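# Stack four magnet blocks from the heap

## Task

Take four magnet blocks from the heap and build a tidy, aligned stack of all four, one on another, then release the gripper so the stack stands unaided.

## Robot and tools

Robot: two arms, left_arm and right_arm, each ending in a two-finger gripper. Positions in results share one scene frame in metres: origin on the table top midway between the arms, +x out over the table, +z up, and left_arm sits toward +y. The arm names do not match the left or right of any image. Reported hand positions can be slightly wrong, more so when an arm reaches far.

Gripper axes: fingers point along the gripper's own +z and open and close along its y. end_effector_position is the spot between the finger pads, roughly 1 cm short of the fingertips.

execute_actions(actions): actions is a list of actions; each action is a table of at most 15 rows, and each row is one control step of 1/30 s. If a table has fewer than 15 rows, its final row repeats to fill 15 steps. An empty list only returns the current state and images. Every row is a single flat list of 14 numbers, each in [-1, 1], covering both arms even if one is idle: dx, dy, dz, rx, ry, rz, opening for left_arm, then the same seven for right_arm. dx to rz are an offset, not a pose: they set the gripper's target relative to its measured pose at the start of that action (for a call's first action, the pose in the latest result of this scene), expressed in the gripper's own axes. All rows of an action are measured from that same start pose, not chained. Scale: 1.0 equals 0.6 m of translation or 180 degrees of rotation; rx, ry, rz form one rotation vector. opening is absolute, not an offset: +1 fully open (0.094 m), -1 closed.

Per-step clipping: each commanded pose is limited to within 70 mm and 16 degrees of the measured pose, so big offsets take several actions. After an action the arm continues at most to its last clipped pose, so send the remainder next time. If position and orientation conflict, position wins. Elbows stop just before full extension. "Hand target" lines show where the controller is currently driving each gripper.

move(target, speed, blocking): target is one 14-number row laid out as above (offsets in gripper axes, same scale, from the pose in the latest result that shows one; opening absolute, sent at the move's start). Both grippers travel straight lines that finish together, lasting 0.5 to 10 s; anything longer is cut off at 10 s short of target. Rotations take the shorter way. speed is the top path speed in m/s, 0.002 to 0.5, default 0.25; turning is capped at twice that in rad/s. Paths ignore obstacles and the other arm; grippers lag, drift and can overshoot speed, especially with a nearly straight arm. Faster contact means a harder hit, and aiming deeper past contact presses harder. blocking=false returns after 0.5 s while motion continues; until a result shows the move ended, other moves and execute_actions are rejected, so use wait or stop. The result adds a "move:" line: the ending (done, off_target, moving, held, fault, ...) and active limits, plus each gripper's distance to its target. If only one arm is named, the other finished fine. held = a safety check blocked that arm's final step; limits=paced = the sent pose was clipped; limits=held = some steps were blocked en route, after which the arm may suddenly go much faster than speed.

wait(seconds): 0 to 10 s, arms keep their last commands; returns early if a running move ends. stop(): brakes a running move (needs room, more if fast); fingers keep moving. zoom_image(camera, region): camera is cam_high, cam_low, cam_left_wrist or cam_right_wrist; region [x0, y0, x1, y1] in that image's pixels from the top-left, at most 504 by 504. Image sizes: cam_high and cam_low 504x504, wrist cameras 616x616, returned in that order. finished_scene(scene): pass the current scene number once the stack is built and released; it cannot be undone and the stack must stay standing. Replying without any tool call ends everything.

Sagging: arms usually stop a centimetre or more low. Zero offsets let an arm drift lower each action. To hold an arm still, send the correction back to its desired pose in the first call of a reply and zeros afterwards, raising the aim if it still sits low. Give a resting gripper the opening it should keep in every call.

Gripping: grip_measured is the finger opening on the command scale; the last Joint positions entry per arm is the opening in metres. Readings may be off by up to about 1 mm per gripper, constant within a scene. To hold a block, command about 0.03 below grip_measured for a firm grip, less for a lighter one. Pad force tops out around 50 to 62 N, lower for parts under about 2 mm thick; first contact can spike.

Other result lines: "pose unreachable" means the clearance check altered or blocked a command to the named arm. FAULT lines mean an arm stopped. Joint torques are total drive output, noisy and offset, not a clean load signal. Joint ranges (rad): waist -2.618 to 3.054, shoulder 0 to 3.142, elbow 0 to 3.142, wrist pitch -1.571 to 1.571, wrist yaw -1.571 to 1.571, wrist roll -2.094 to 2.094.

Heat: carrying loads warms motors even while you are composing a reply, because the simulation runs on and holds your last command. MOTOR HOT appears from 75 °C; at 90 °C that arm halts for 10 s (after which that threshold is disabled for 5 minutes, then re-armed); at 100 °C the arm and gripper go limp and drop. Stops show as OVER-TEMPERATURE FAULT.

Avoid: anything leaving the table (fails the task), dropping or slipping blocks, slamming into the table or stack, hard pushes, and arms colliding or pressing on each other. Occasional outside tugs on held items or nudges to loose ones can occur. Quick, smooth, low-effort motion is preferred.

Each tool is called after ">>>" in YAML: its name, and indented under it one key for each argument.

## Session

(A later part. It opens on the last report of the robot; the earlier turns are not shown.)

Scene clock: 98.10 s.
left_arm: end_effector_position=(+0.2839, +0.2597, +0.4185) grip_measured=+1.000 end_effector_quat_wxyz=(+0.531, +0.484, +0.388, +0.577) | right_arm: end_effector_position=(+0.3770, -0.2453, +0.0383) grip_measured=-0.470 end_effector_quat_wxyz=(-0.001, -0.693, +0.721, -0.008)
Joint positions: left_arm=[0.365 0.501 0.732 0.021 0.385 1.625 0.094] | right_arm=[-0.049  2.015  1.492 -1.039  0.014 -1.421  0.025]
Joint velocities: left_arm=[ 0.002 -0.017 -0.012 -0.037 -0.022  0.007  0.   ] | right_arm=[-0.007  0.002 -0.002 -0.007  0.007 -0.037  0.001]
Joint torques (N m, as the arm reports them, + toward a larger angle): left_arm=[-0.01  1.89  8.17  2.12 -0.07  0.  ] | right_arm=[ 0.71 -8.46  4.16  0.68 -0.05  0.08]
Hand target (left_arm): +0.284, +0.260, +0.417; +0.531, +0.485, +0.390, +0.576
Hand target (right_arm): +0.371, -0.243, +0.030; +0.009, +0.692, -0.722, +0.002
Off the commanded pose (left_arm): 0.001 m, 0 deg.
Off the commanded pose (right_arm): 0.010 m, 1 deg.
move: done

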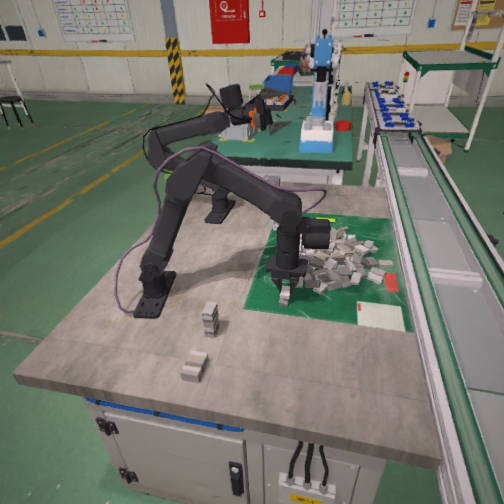

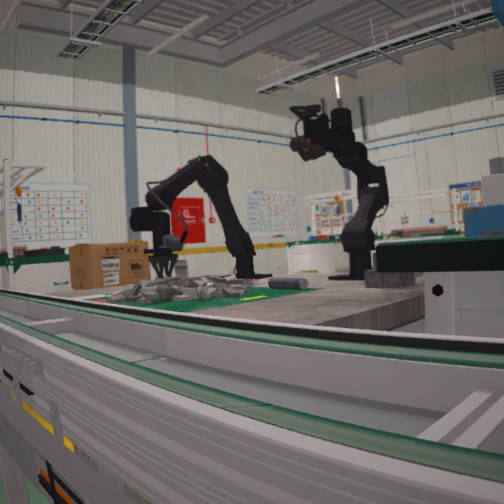

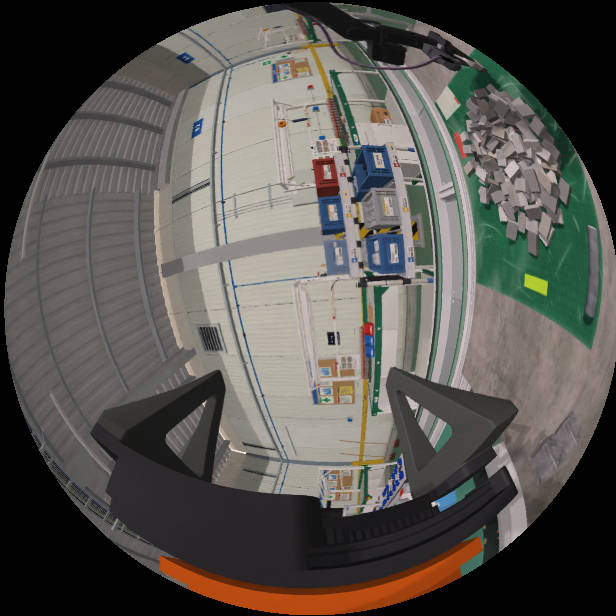

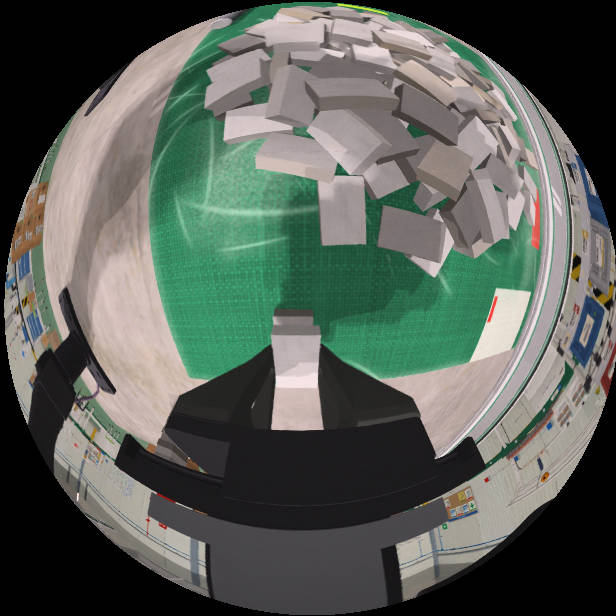

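>>> move:
  target: [0,0,0,0,0,0,1,0,0.014,0.032,0,0,0,-0.49]
  speed: 0.04

>>> zoom_image:
  camera: "cam_right_wrist"
  region: [230, 250, 370, 390]

Scene clock: 99.80 s.
left_arm: end_effector_position=(+0.2836, +0.2596, +0.4195) grip_measured=+1.000 end_effector_quat_wxyz=(+0.532, +0.483, +0.387, +0.578) | right_arm: end_effector_position=(+0.3717, -0.2459, +0.0225) grip_measured=-0.471 end_effector_quat_wxyz=(-0.001, -0.693, +0.721, -0.008)
Joint positions: left_arm=[0.365 0.501 0.732 0.025 0.385 1.625 0.094] | right_arm=[-0.049  2.015  1.426 -0.974  0.014 -1.42   0.025]
Joint velocities: left_arm=[-0.012 -0.007  0.007  0.007 -0.037  0.066  0.   ] | right_arm=[-0.002  0.007  0.002 -0.066 -0.022  0.081  0.   ]
Joint torques (N m, as the arm reports them, + toward a larger angle): left_arm=[-0.02  1.89  8.16  2.13 -0.06  0.  ] | right_arm=[ 0.23 -9.6   3.71  0.74 -0.03  0.07]
Hand target (left_arm): +0.284, +0.260, +0.419; +0.531, +0.484, +0.388, +0.577
Hand target (right_arm): +0.369, -0.245, +0.019; +0.001, +0.693, -0.721, +0.008
Off the commanded pose (left_arm): 0.001 m, 0 deg.
Off the commanded pose (right_arm): 0.005 m, 0 deg.
move: done

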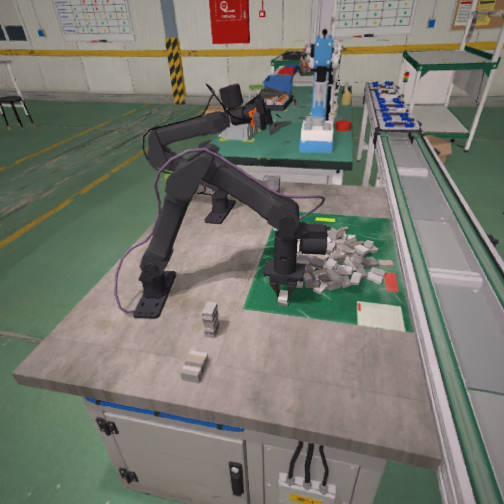

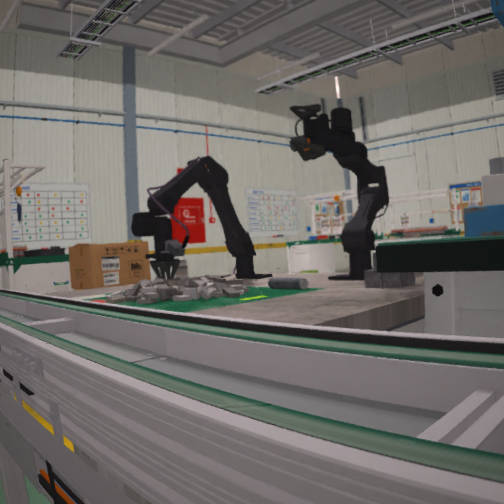

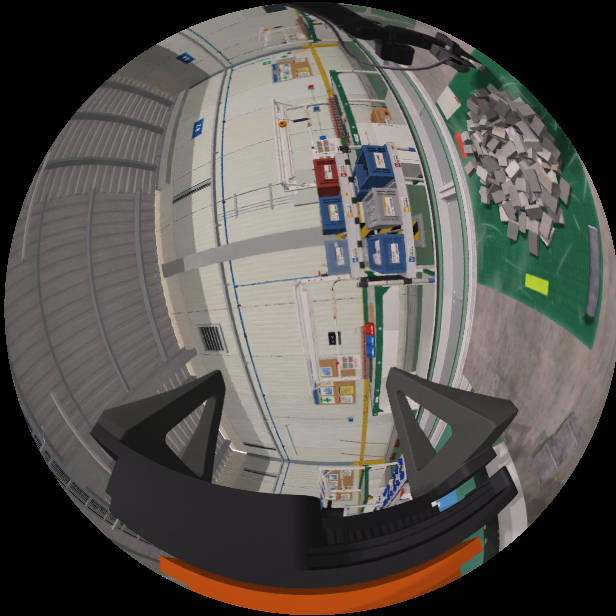

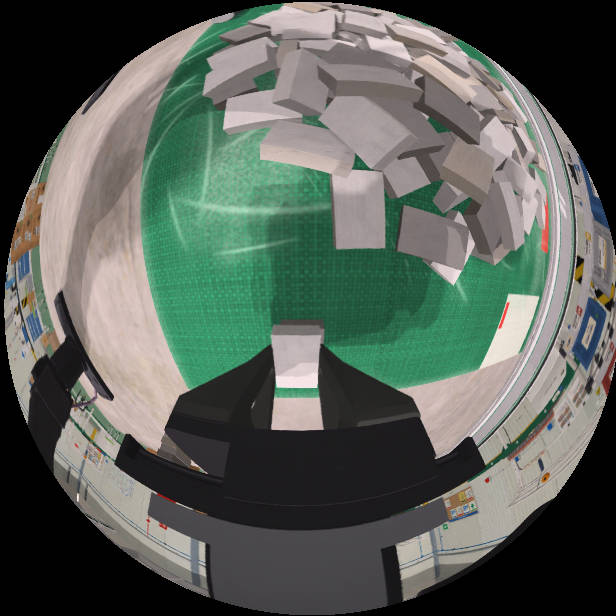

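Region (230, 250, 370, 390) of cam_right_wrist's 616x616 image, scaled by 3.600, with more detail than that image has.

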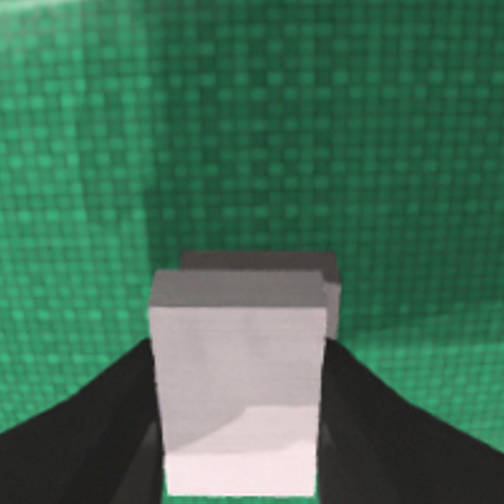

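>>> execute_actions:
  actions:
    - [[0,0,0,0,0,0,1,0,0,0,0,0,0,-0.45],[0,0,0,0,0,0,1,0,0,0,0,0,0,-0.4],[0,0,0,0,0,0,1,0,0,0,0,0,0,-0.34],[0,0,0,0,0,0,1,0,0,0,0,0,0,-0.28],[0,0,0,0,0,0,1,0,0,0,0,0,0,-0.22],[0,0,0,0,0,0,1,0,0,-0.01,0,0,0,-0.17],[0,0,0,0,0,0,1,0,-0.004,-0.02,0,0,0,-0.15],[0,0,0,0,0,0,1,0,-0.006,-0.03,0,0,0,-0.15]]
    - [[0,0,0,0,0,0,1,0,-0.004,-0.03,0,0,0,-0.15],[0,0,0,0,0,0,1,0,-0.006,-0.04,0,0,0,-0.15],[0,0,0,0,0,0,1,0,-0.008,-0.05,0,0,0,-0.15]]

Scene clock: 103.00 s.
left_arm: end_effector_position=(+0.2831, +0.2595, +0.4215) grip_measured=+1.000 end_effector_quat_wxyz=(+0.533, +0.481, +0.384, +0.581) | right_arm: end_effector_position=(+0.3743, -0.2456, +0.0493) grip_measured=-0.152 end_effector_quat_wxyz=(-0.010, -0.693, +0.721, -0.002)
Joint positions: left_arm=[0.365 0.501 0.732 0.034 0.385 1.625 0.094] | right_arm=[-0.049  2.015  1.537 -1.107  0.014 -1.42   0.04 ]
Joint velocities: left_arm=[-0.007 -0.022  0.002  0.007  0.007  0.007  0.   ] | right_arm=[ 0.012 -0.002  0.002 -0.095 -0.037 -0.037  0.001]
Joint torques (N m, as the arm reports them, + toward a larger angle): left_arm=[-0.01  1.9   8.16  2.13 -0.06  0.  ] | right_arm=[ -0.06 -10.01   7.25   0.36  -0.02   0.  ]
Hand target (left_arm): +0.283, +0.260, +0.421; +0.532, +0.482, +0.385, +0.580
Hand target (right_arm): +0.377, -0.246, +0.060; +0.004, +0.693, -0.721, +0.006
Off the commanded pose (left_arm): 0.001 m, 0 deg.
Off the commanded pose (right_arm): 0.011 m, 1 deg.

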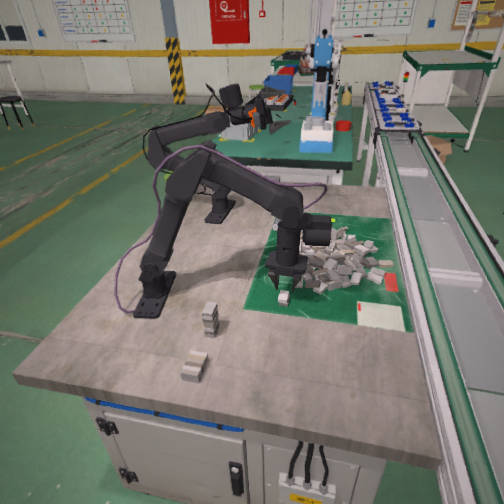

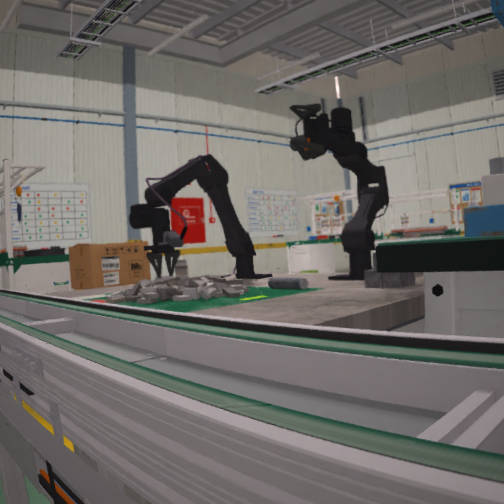

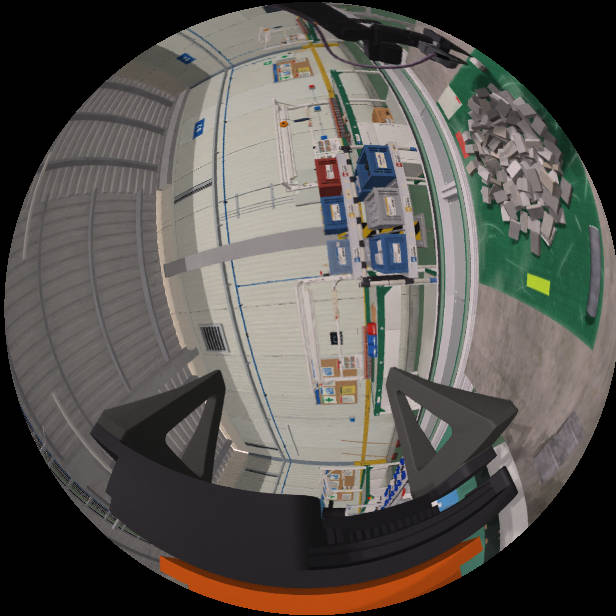

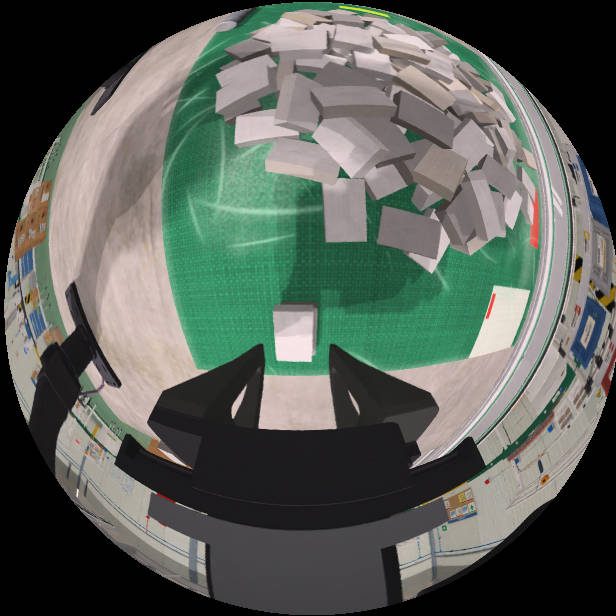

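>>> move:
  target: [0,0,0,0,0,0,1,-0.145,-0.051,0.015,0,0,-0.022,-0.2]
  speed: 0.25

>>> zoom_image:
  camera: "cam_right_wrist"
  region: [200, 240, 400, 440]

Scene clock: 105.00 s.
left_arm: end_effector_position=(+0.2829, +0.2594, +0.4224) grip_measured=+1.000 end_effector_quat_wxyz=(+0.533, +0.481, +0.382, +0.582) | right_arm: end_effector_position=(+0.4043, -0.1589, +0.0364) grip_measured=-0.198 end_effector_quat_wxyz=(-0.009, -0.723, +0.691, -0.004)
Joint positions: left_arm=[0.365 0.501 0.732 0.038 0.385 1.625 0.094] | right_arm=[ 0.149  2.211  1.789 -1.162  0.016 -1.308  0.038]
Joint velocities: left_arm=[-0.002  0.007 -0.007  0.007  0.081 -0.022  0.   ] | right_arm=[ 0.002 -0.002  0.002  0.007 -0.066 -0.081 -0.   ]
Joint torques (N m, as the arm reports them, + toward a larger angle): left_arm=[-0.02  1.91  8.16  2.12 -0.06  0.  ] | right_arm=[-0.53 -9.61  7.67  0.36 -0.09  0.07]
Hand target (left_arm): +0.283, +0.259, +0.421; +0.533, +0.481, +0.384, +0.581
Hand target (right_arm): +0.408, -0.160, +0.039; +0.009, +0.717, -0.697, +0.001
Off the commanded pose (left_arm): 0.001 m, 0 deg.
Off the commanded pose (right_arm): 0.005 m, 1 deg.
move: done

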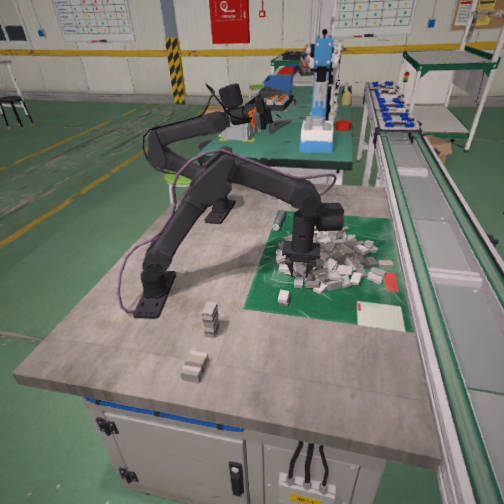

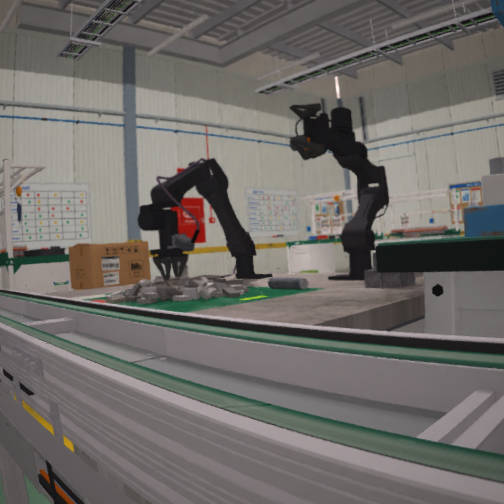

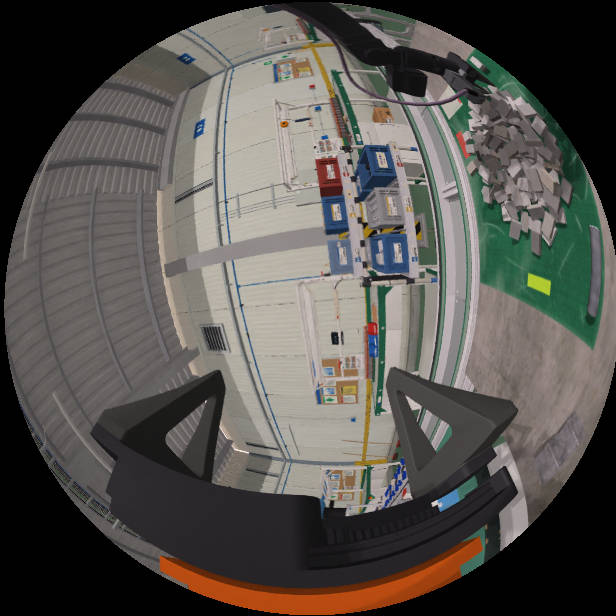

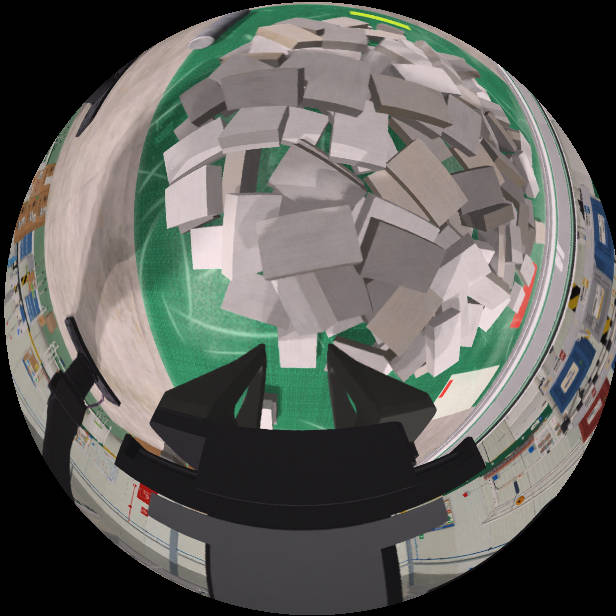

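Region (200, 240, 400, 440) of cam_right_wrist's 616x616 image, scaled by 2.520, with more detail than that image has.

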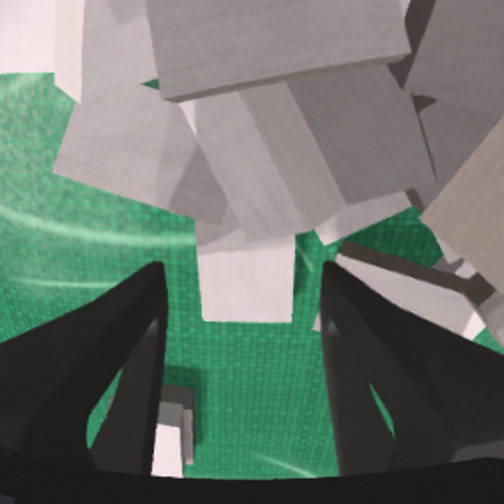

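>>> move:
  target: [0,0,0,0,0,0,1,0.02,0.003,0.05,0,0,0,-0.28]
  speed: 0.05

>>> zoom_image:
  camera: "cam_right_wrist"
  region: [200, 240, 400, 440]

Scene clock: 107.17 s.
left_arm: end_effector_position=(+0.2826, +0.2593, +0.4234) grip_measured=+1.000 end_effector_quat_wxyz=(+0.534, +0.480, +0.381, +0.583) | right_arm: end_effector_position=(+0.4039, -0.1673, +0.0152) grip_measured=-0.278 end_effector_quat_wxyz=(-0.006, -0.722, +0.692, -0.006)
Joint positions: left_arm=[0.365 0.501 0.732 0.042 0.385 1.625 0.094] | right_arm=[ 0.13   2.211  1.702 -1.067  0.016 -1.324  0.034]
Joint velocities: left_arm=[-0.002  0.002 -0.012 -0.022 -0.007 -0.081  0.   ] | right_arm=[ 0.002 -0.002  0.007 -0.022  0.022  0.022 -0.001]
Joint torques (N m, as the arm reports them, + toward a larger angle): left_arm=[ 0.    1.9   8.15  2.12 -0.07  0.  ] | right_arm=[-0.78 -9.88  3.98  0.75 -0.02 -0.06]
Hand target (left_arm): +0.283, +0.259, +0.422; +0.533, +0.481, +0.382, +0.582
Hand target (right_arm): +0.402, -0.172, +0.007; +0.010, +0.723, -0.691, +0.004
Off the commanded pose (left_arm): 0.001 m, 0 deg.
Off the commanded pose (right_arm): 0.010 m, 0 deg.
move: done

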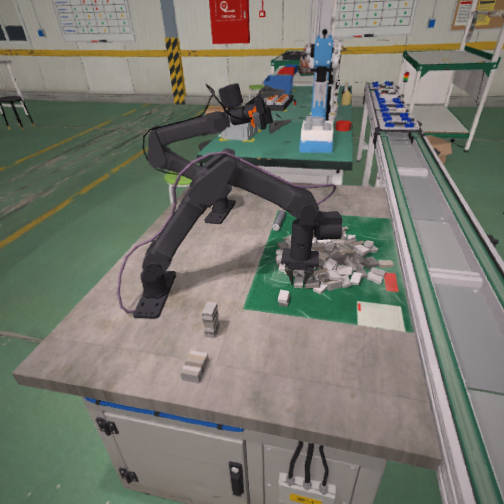

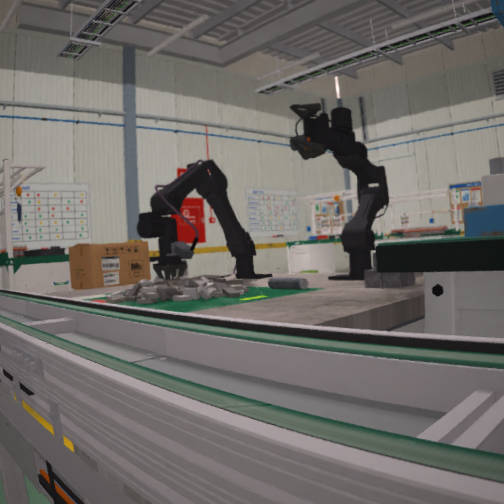

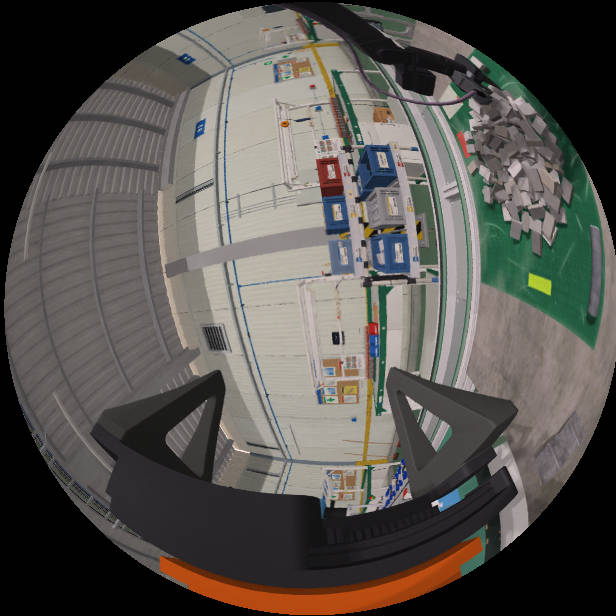

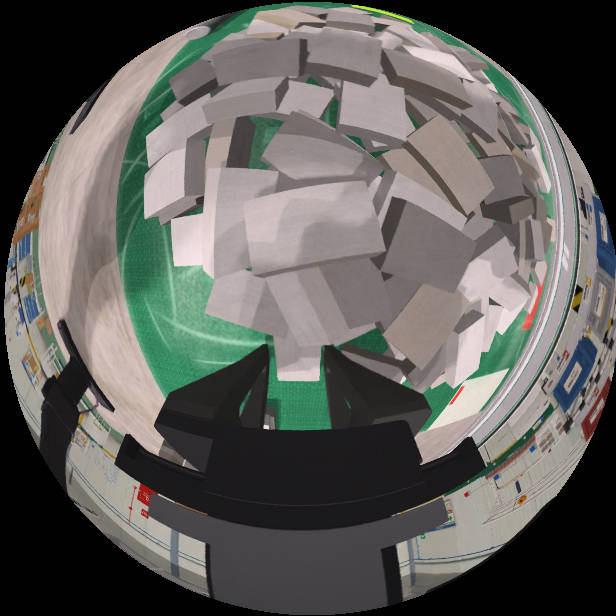

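Region (200, 240, 400, 440) of cam_right_wrist's 616x616 image, scaled by 2.520, with more detail than that image has.

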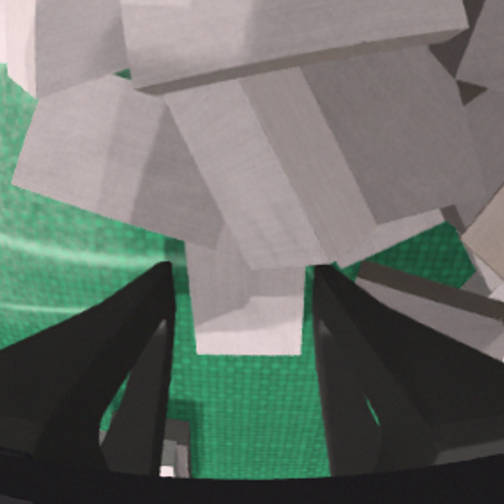

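Down at z .015. Close, drag back, lift.

>>> execute_actions:
  actions:
    - [[0,0,0,0,0,0,1,0,0,0.005,0,0,0,-0.32],[0,0,0,0,0,0,1,0,0,0.005,0,0,0,-0.35],[0,0,0,0,0,0,1,0,0,0.005,0,0,0,-0.38],[0,0,0,0,0,0,1,0,0,0.005,0,0,0,-0.41],[0,0,0,0,0,0,1,0,0,0.005,0,0,0,-0.44],[0,0,0,0,0,0,1,0,0,0.005,0,0,0,-0.46],[0,0,0,0,0,0,1,0,0,0.005,0,0,0,-0.49]]

>>> move:
  target: [0,0,0,0,0,0,1,0.04,0,-0.006,0,0,0,-0.49]
  speed: 0.05

>>> move:
  target: [0,0,0,0,0,0,1,0,0,-0.085,0,0,0,-0.49]
  speed: 0.12

>>> zoom_image:
  camera: "cam_right_wrist"
  region: [200, 240, 400, 440]

Scene clock: 109.63 s.
left_arm: end_effector_position=(+0.2824, +0.2592, +0.4242) grip_measured=+1.000 end_effector_quat_wxyz=(+0.534, +0.479, +0.379, +0.584) | right_arm: end_effector_position=(+0.4047, -0.1670, +0.0152) grip_measured=-0.472 end_effector_quat_wxyz=(-0.004, -0.723, +0.691, -0.006)
Joint positions: left_arm=[0.365 0.501 0.732 0.046 0.385 1.625 0.094] | right_arm=[ 0.13   2.211  1.702 -1.064  0.016 -1.325  0.025]
Joint velocities: left_arm=[ 0.002  0.002 -0.022 -0.022 -0.007  0.051  0.   ] | right_arm=[-0.007 -0.012  0.012 -0.007 -0.066 -0.037  0.   ]
Joint torques (N m, as the arm reports them, + toward a larger angle): left_arm=[-0.02  1.91  8.15  2.11 -0.07  0.  ] | right_arm=[  0.1  -10.27   4.96   0.65  -0.03   0.04]
Hand target (left_arm): +0.283, +0.259, +0.423; +0.534, +0.480, +0.381, +0.583
Hand target (right_arm): +0.404, -0.167, +0.012; +0.006, +0.722, -0.692, +0.006
Off the commanded pose (left_arm): 0.001 m, 0 deg.
Off the commanded pose (right_arm): 0.003 m, 0 deg.

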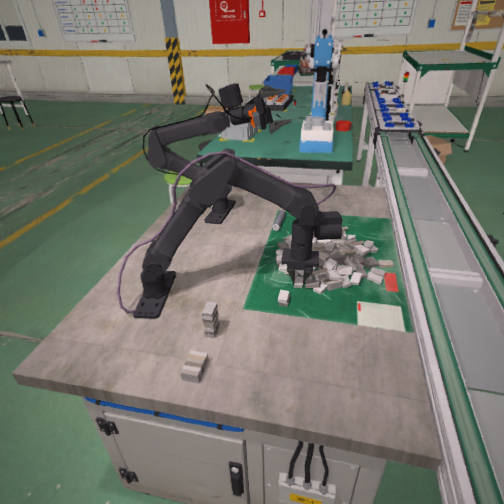

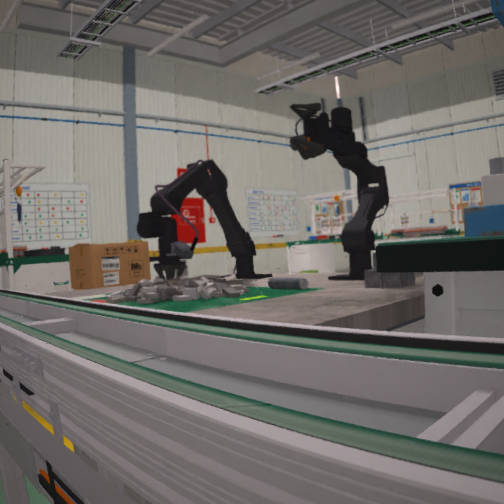

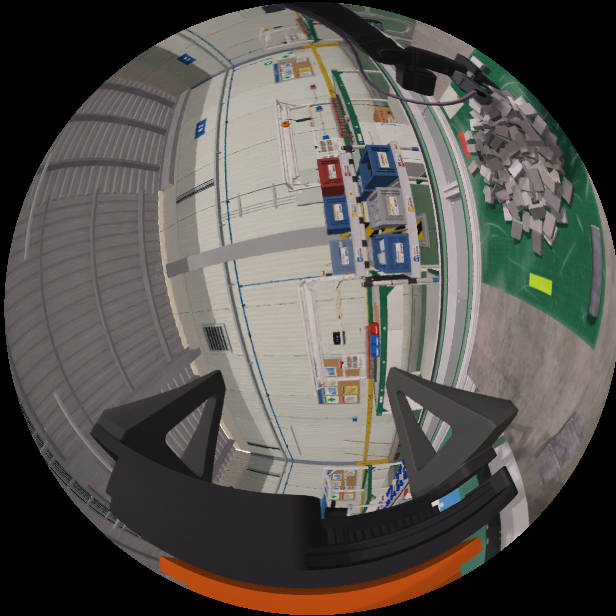

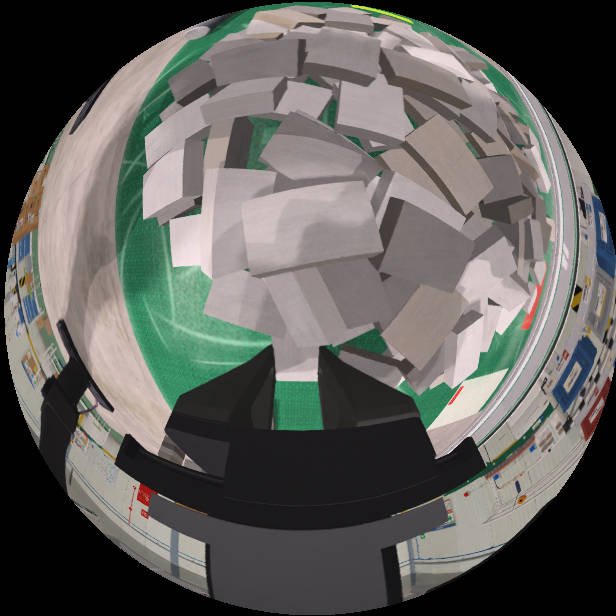

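Scene clock: 110.43 s.
left_arm: end_effector_position=(+0.2821, +0.2591, +0.4252) grip_measured=+1.000 end_effector_quat_wxyz=(+0.534, +0.478, +0.378, +0.586) | right_arm: end_effector_position=(+0.4100, -0.1868, +0.0152) grip_measured=-0.472 end_effector_quat_wxyz=(-0.005, -0.721, +0.693, -0.006)
Joint positions: left_arm=[0.365 0.501 0.732 0.05  0.385 1.625 0.094] | right_arm=[ 0.081  2.211  1.702 -1.064  0.016 -1.369  0.025]
Joint velocities: left_arm=[-0.012  0.012 -0.017 -0.007  0.037 -0.007  0.   ] | right_arm=[-0.007 -0.017 -0.012  0.007  0.007 -0.066  0.   ]
Joint torques (N m, as the arm reports them, + toward a larger angle): left_arm=[-0.02  1.91  8.15  2.11 -0.07  0.  ] | right_arm=[ -0.69 -12.4    3.94   0.57  -0.03  -0.06]
Hand target (left_arm): +0.282, +0.259, +0.424; +0.534, +0.479, +0.379, +0.584
Hand target (right_arm): +0.406, -0.191, +0.019; +0.005, +0.723, -0.691, +0.006
Off the commanded pose (left_arm): 0.001 m, 0 deg.
Off the commanded pose (right_arm): 0.007 m, 0 deg.
move: done

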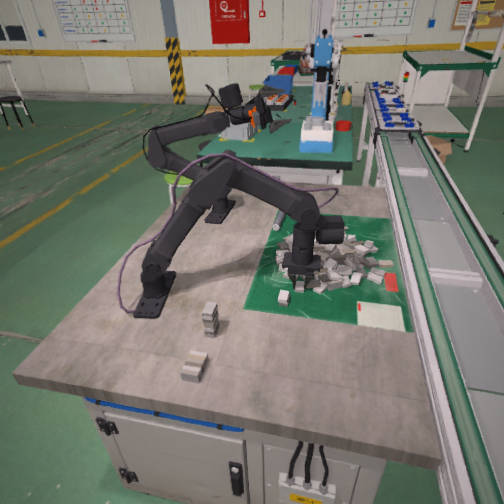

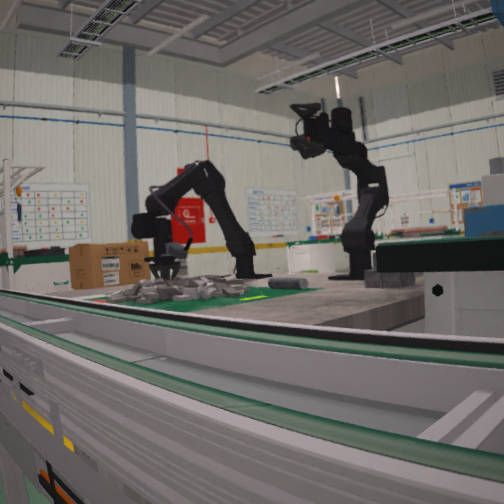

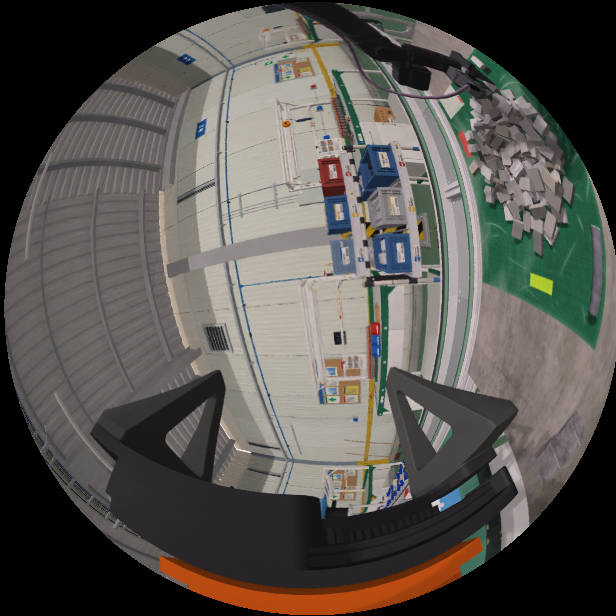

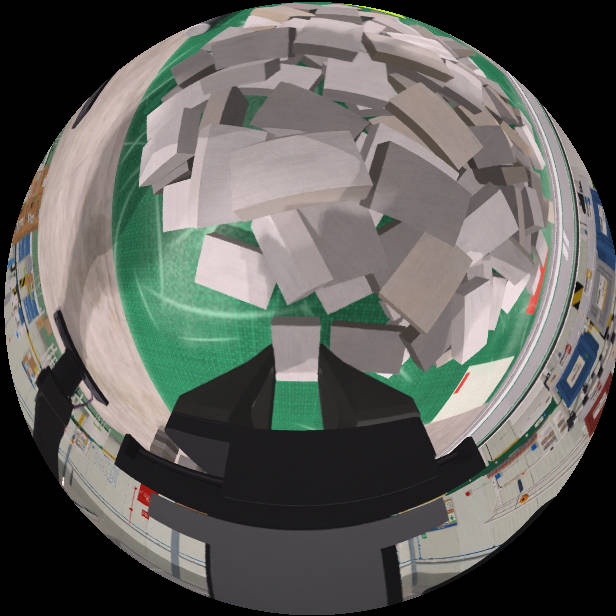

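Scene clock: 111.47 s.
left_arm: end_effector_position=(+0.2819, +0.2590, +0.4261) grip_measured=+1.000 end_effector_quat_wxyz=(+0.535, +0.477, +0.377, +0.587) | right_arm: end_effector_position=(+0.4067, -0.1877, +0.0542) grip_measured=-0.472 end_effector_quat_wxyz=(-0.013, -0.721, +0.693, -0.001)
Joint positions: left_arm=[0.365 0.501 0.732 0.054 0.385 1.625 0.094] | right_arm=[ 0.081  2.185  1.819 -1.226  0.016 -1.369  0.025]
Joint velocities: left_arm=[-0.002 -0.017  0.017  0.007 -0.095 -0.037  0.   ] | right_arm=[ 0.007 -0.002 -0.012 -0.037 -0.051 -0.037  0.001]
Joint torques (N m, as the arm reports them, + toward a larger angle): left_arm=[-0.02  1.91  8.15  2.11 -0.07  0.  ] | right_arm=[  0.14 -11.34   7.42   0.33  -0.04   0.  ]
Hand target (left_arm): +0.282, +0.259, +0.425; +0.534, +0.478, +0.378, +0.586
Hand target (right_arm): +0.410, -0.186, +0.066; +0.004, +0.721, -0.693, +0.006
Off the commanded pose (left_arm): 0.001 m, 0 deg.
Off the commanded pose (right_arm): 0.012 m, 1 deg.
move: off_target (right_arm)

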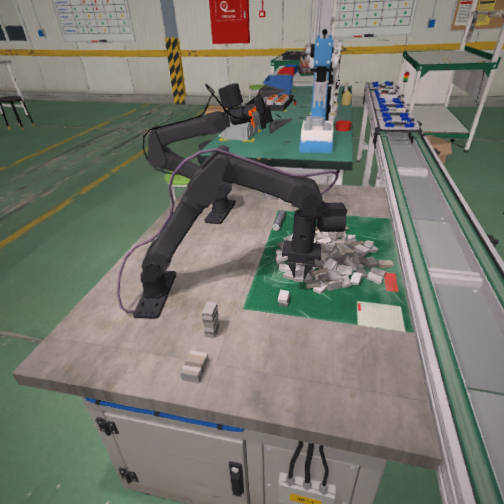

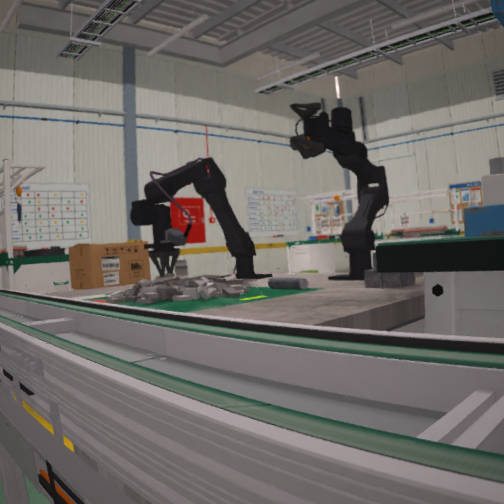

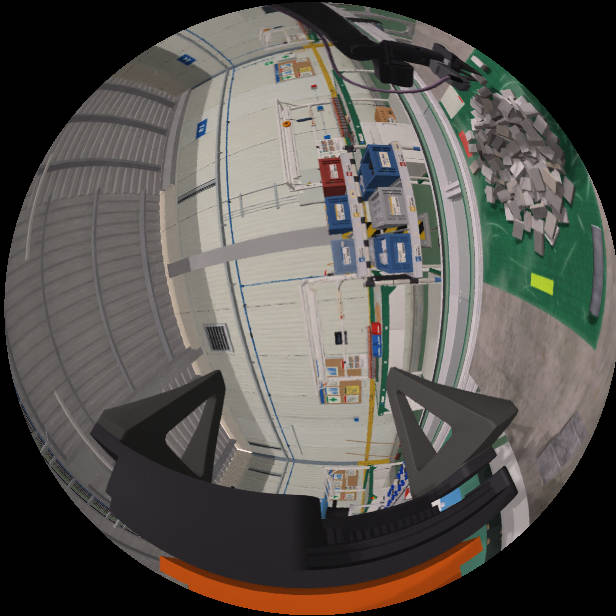

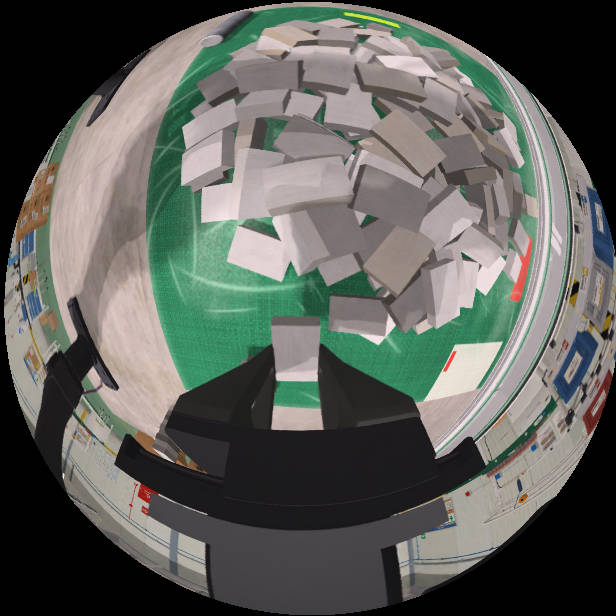

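Region (200, 240, 400, 440) of cam_right_wrist's 616x616 image, scaled by 2.520, with more detail than that image has.

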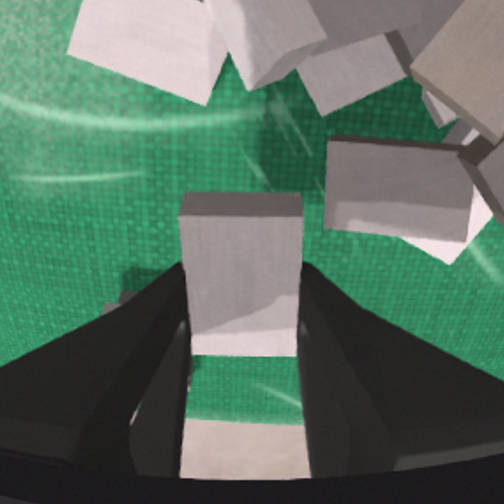

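>>> move:
  target: [0,0,0,0,0,0,1,0.107,0.065,-0.003,0,0,0.025,-0.49]
  speed: 0.2

>>> zoom_image:
  camera: "cam_right_wrist"
  region: [230, 250, 370, 390]

Scene clock: 113.87 s.
left_arm: end_effector_position=(+0.2816, +0.2590, +0.4270) grip_measured=+1.000 end_effector_quat_wxyz=(+0.535, +0.477, +0.375, +0.588) | right_arm: end_effector_position=(+0.3752, -0.2546, +0.0573) grip_measured=-0.472 end_effector_quat_wxyz=(-0.015, -0.688, +0.725, -0.002)
Joint positions: left_arm=[0.365 0.501 0.732 0.058 0.385 1.625 0.094] | right_arm=[-0.07   2.015  1.57  -1.147  0.02  -1.428  0.025]
Joint velocities: left_arm=[ 0.002 -0.012 -0.012 -0.022  0.007 -0.022  0.   ] | right_arm=[-0.007 -0.002 -0.007  0.051 -0.022 -0.022 -0.001]
Joint torques (N m, as the arm reports them, + toward a larger angle): left_arm=[-0.02  1.92  8.14  2.1  -0.07  0.  ] | right_arm=[  0.31 -10.66   3.82   0.6   -0.03  -0.1 ]
Hand target (left_arm): +0.282, +0.259, +0.426; +0.535, +0.477, +0.377, +0.587
Hand target (right_arm): +0.371, -0.254, +0.058; +0.014, +0.693, -0.721, +0.002
Off the commanded pose (left_arm): 0.001 m, 0 deg.
Off the commanded pose (right_arm): 0.005 m, 1 deg.
move: done

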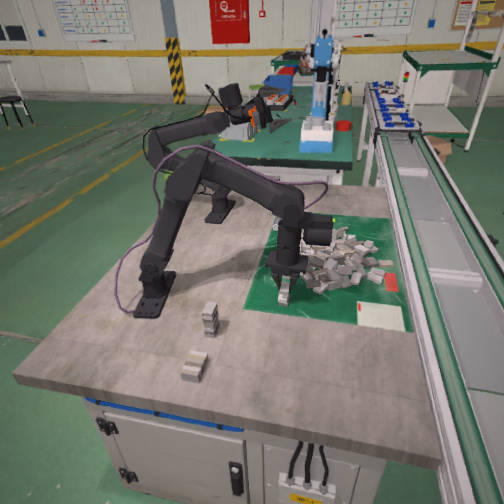

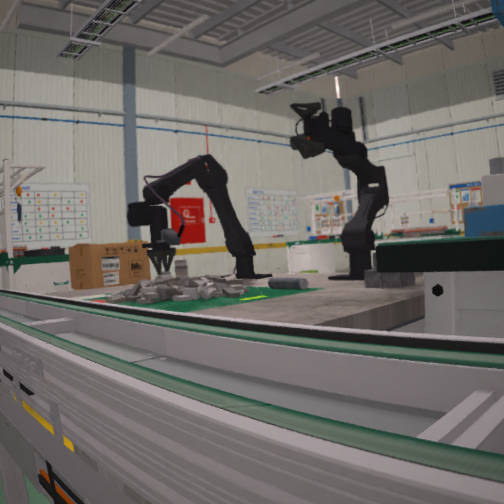

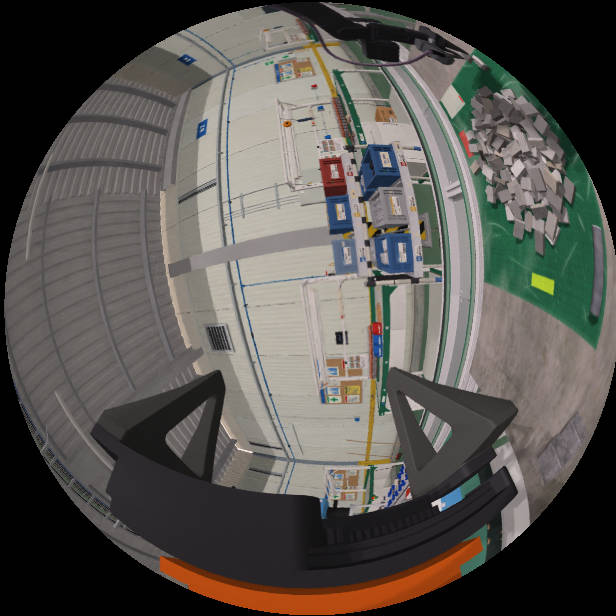

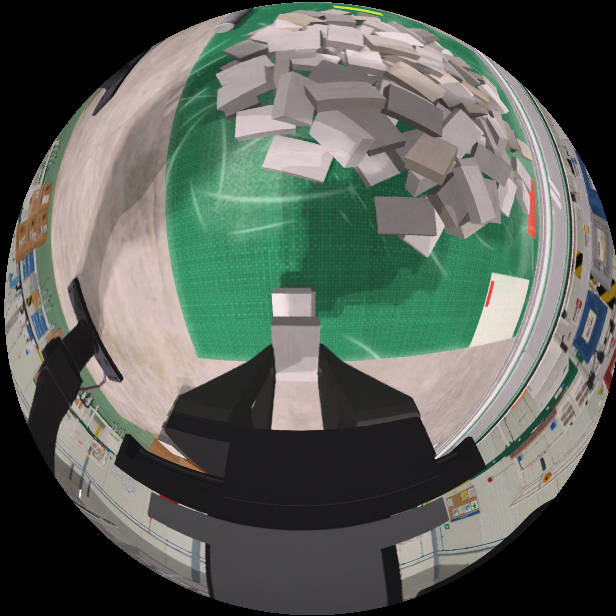

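Region (230, 250, 370, 390) of cam_right_wrist's 616x616 image, scaled by 3.600, with more detail than that image has.

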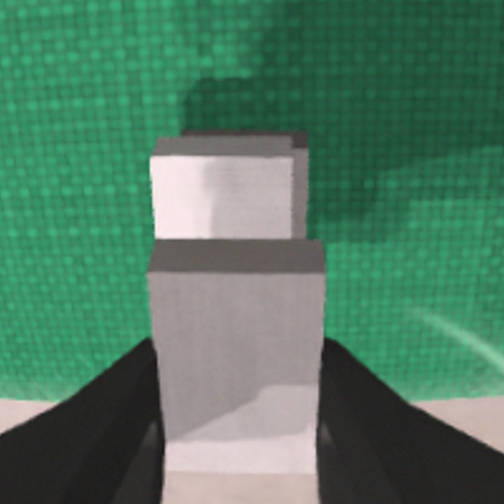

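>>> move:
  target: [0,0,0,0,0,0,1,-0.013,0.009,0.042,0,0,0,-0.49]
  speed: 0.045

>>> zoom_image:
  camera: "cam_right_wrist"
  region: [230, 250, 370, 390]

Scene clock: 116.83 s.
left_arm: end_effector_position=(+0.2814, +0.2589, +0.4279) grip_measured=+1.000 end_effector_quat_wxyz=(+0.536, +0.476, +0.374, +0.589) | right_arm: end_effector_position=(+0.3751, -0.2497, +0.0393) grip_measured=-0.472 end_effector_quat_wxyz=(-0.007, -0.688, +0.725, -0.008)
Joint positions: left_arm=[0.365 0.501 0.732 0.062 0.385 1.625 0.094] | right_arm=[-0.057  2.015  1.497 -1.054  0.02  -1.416  0.025]
Joint velocities: left_arm=[ 0.002 -0.002 -0.017 -0.022 -0.022  0.007  0.   ] | right_arm=[-0.002  0.002  0.032 -0.007 -0.066 -0.037 -0.   ]
Joint torques (N m, as the arm reports them, + toward a larger angle): left_arm=[-0.02  1.92  8.13  2.1  -0.08  0.  ] | right_arm=[ 0.7  -8.56  4.02  0.66 -0.05  0.13]
Hand target (left_arm): +0.282, +0.259, +0.427; +0.535, +0.477, +0.375, +0.588
Hand target (right_arm): +0.369, -0.247, +0.032; +0.015, +0.688, -0.725, +0.001
Off the commanded pose (left_arm): 0.001 m, 0 deg.
Off the commanded pose (right_arm): 0.009 m, 1 deg.
move: done

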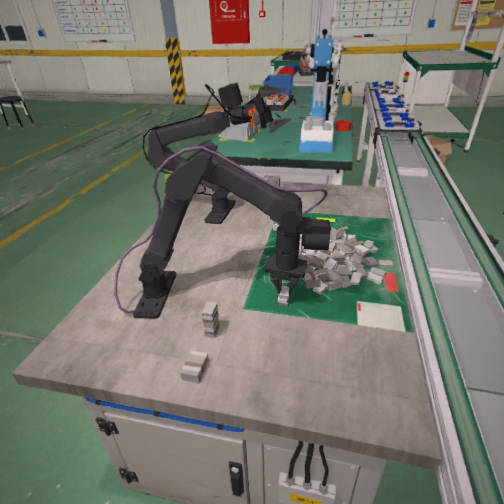

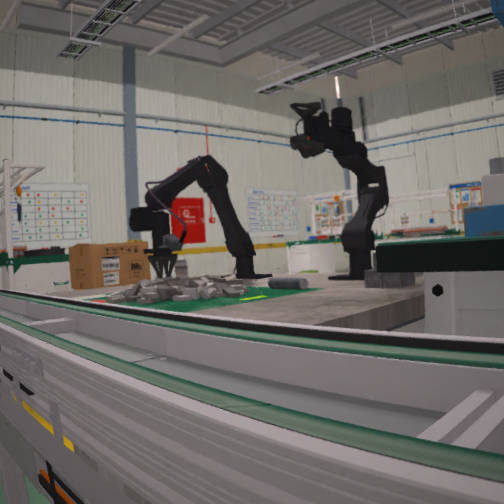

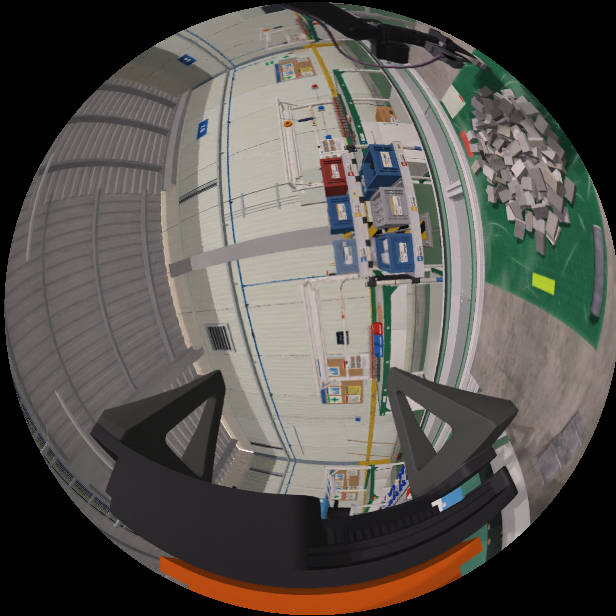

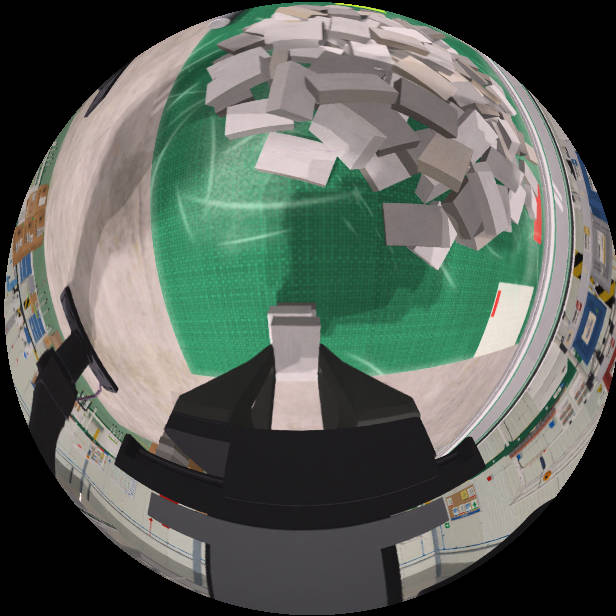

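Region (230, 250, 370, 390) of cam_right_wrist's 616x616 image, scaled by 3.600, with more detail than that image has.

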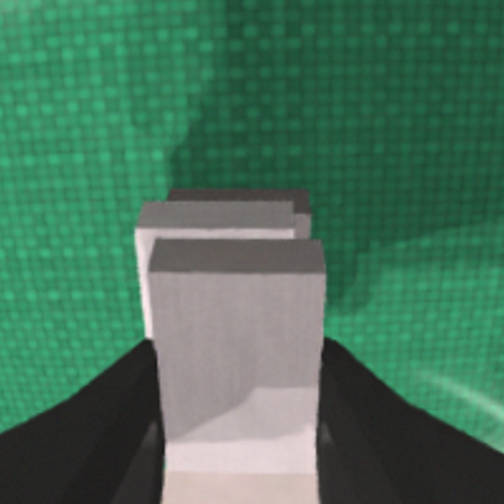

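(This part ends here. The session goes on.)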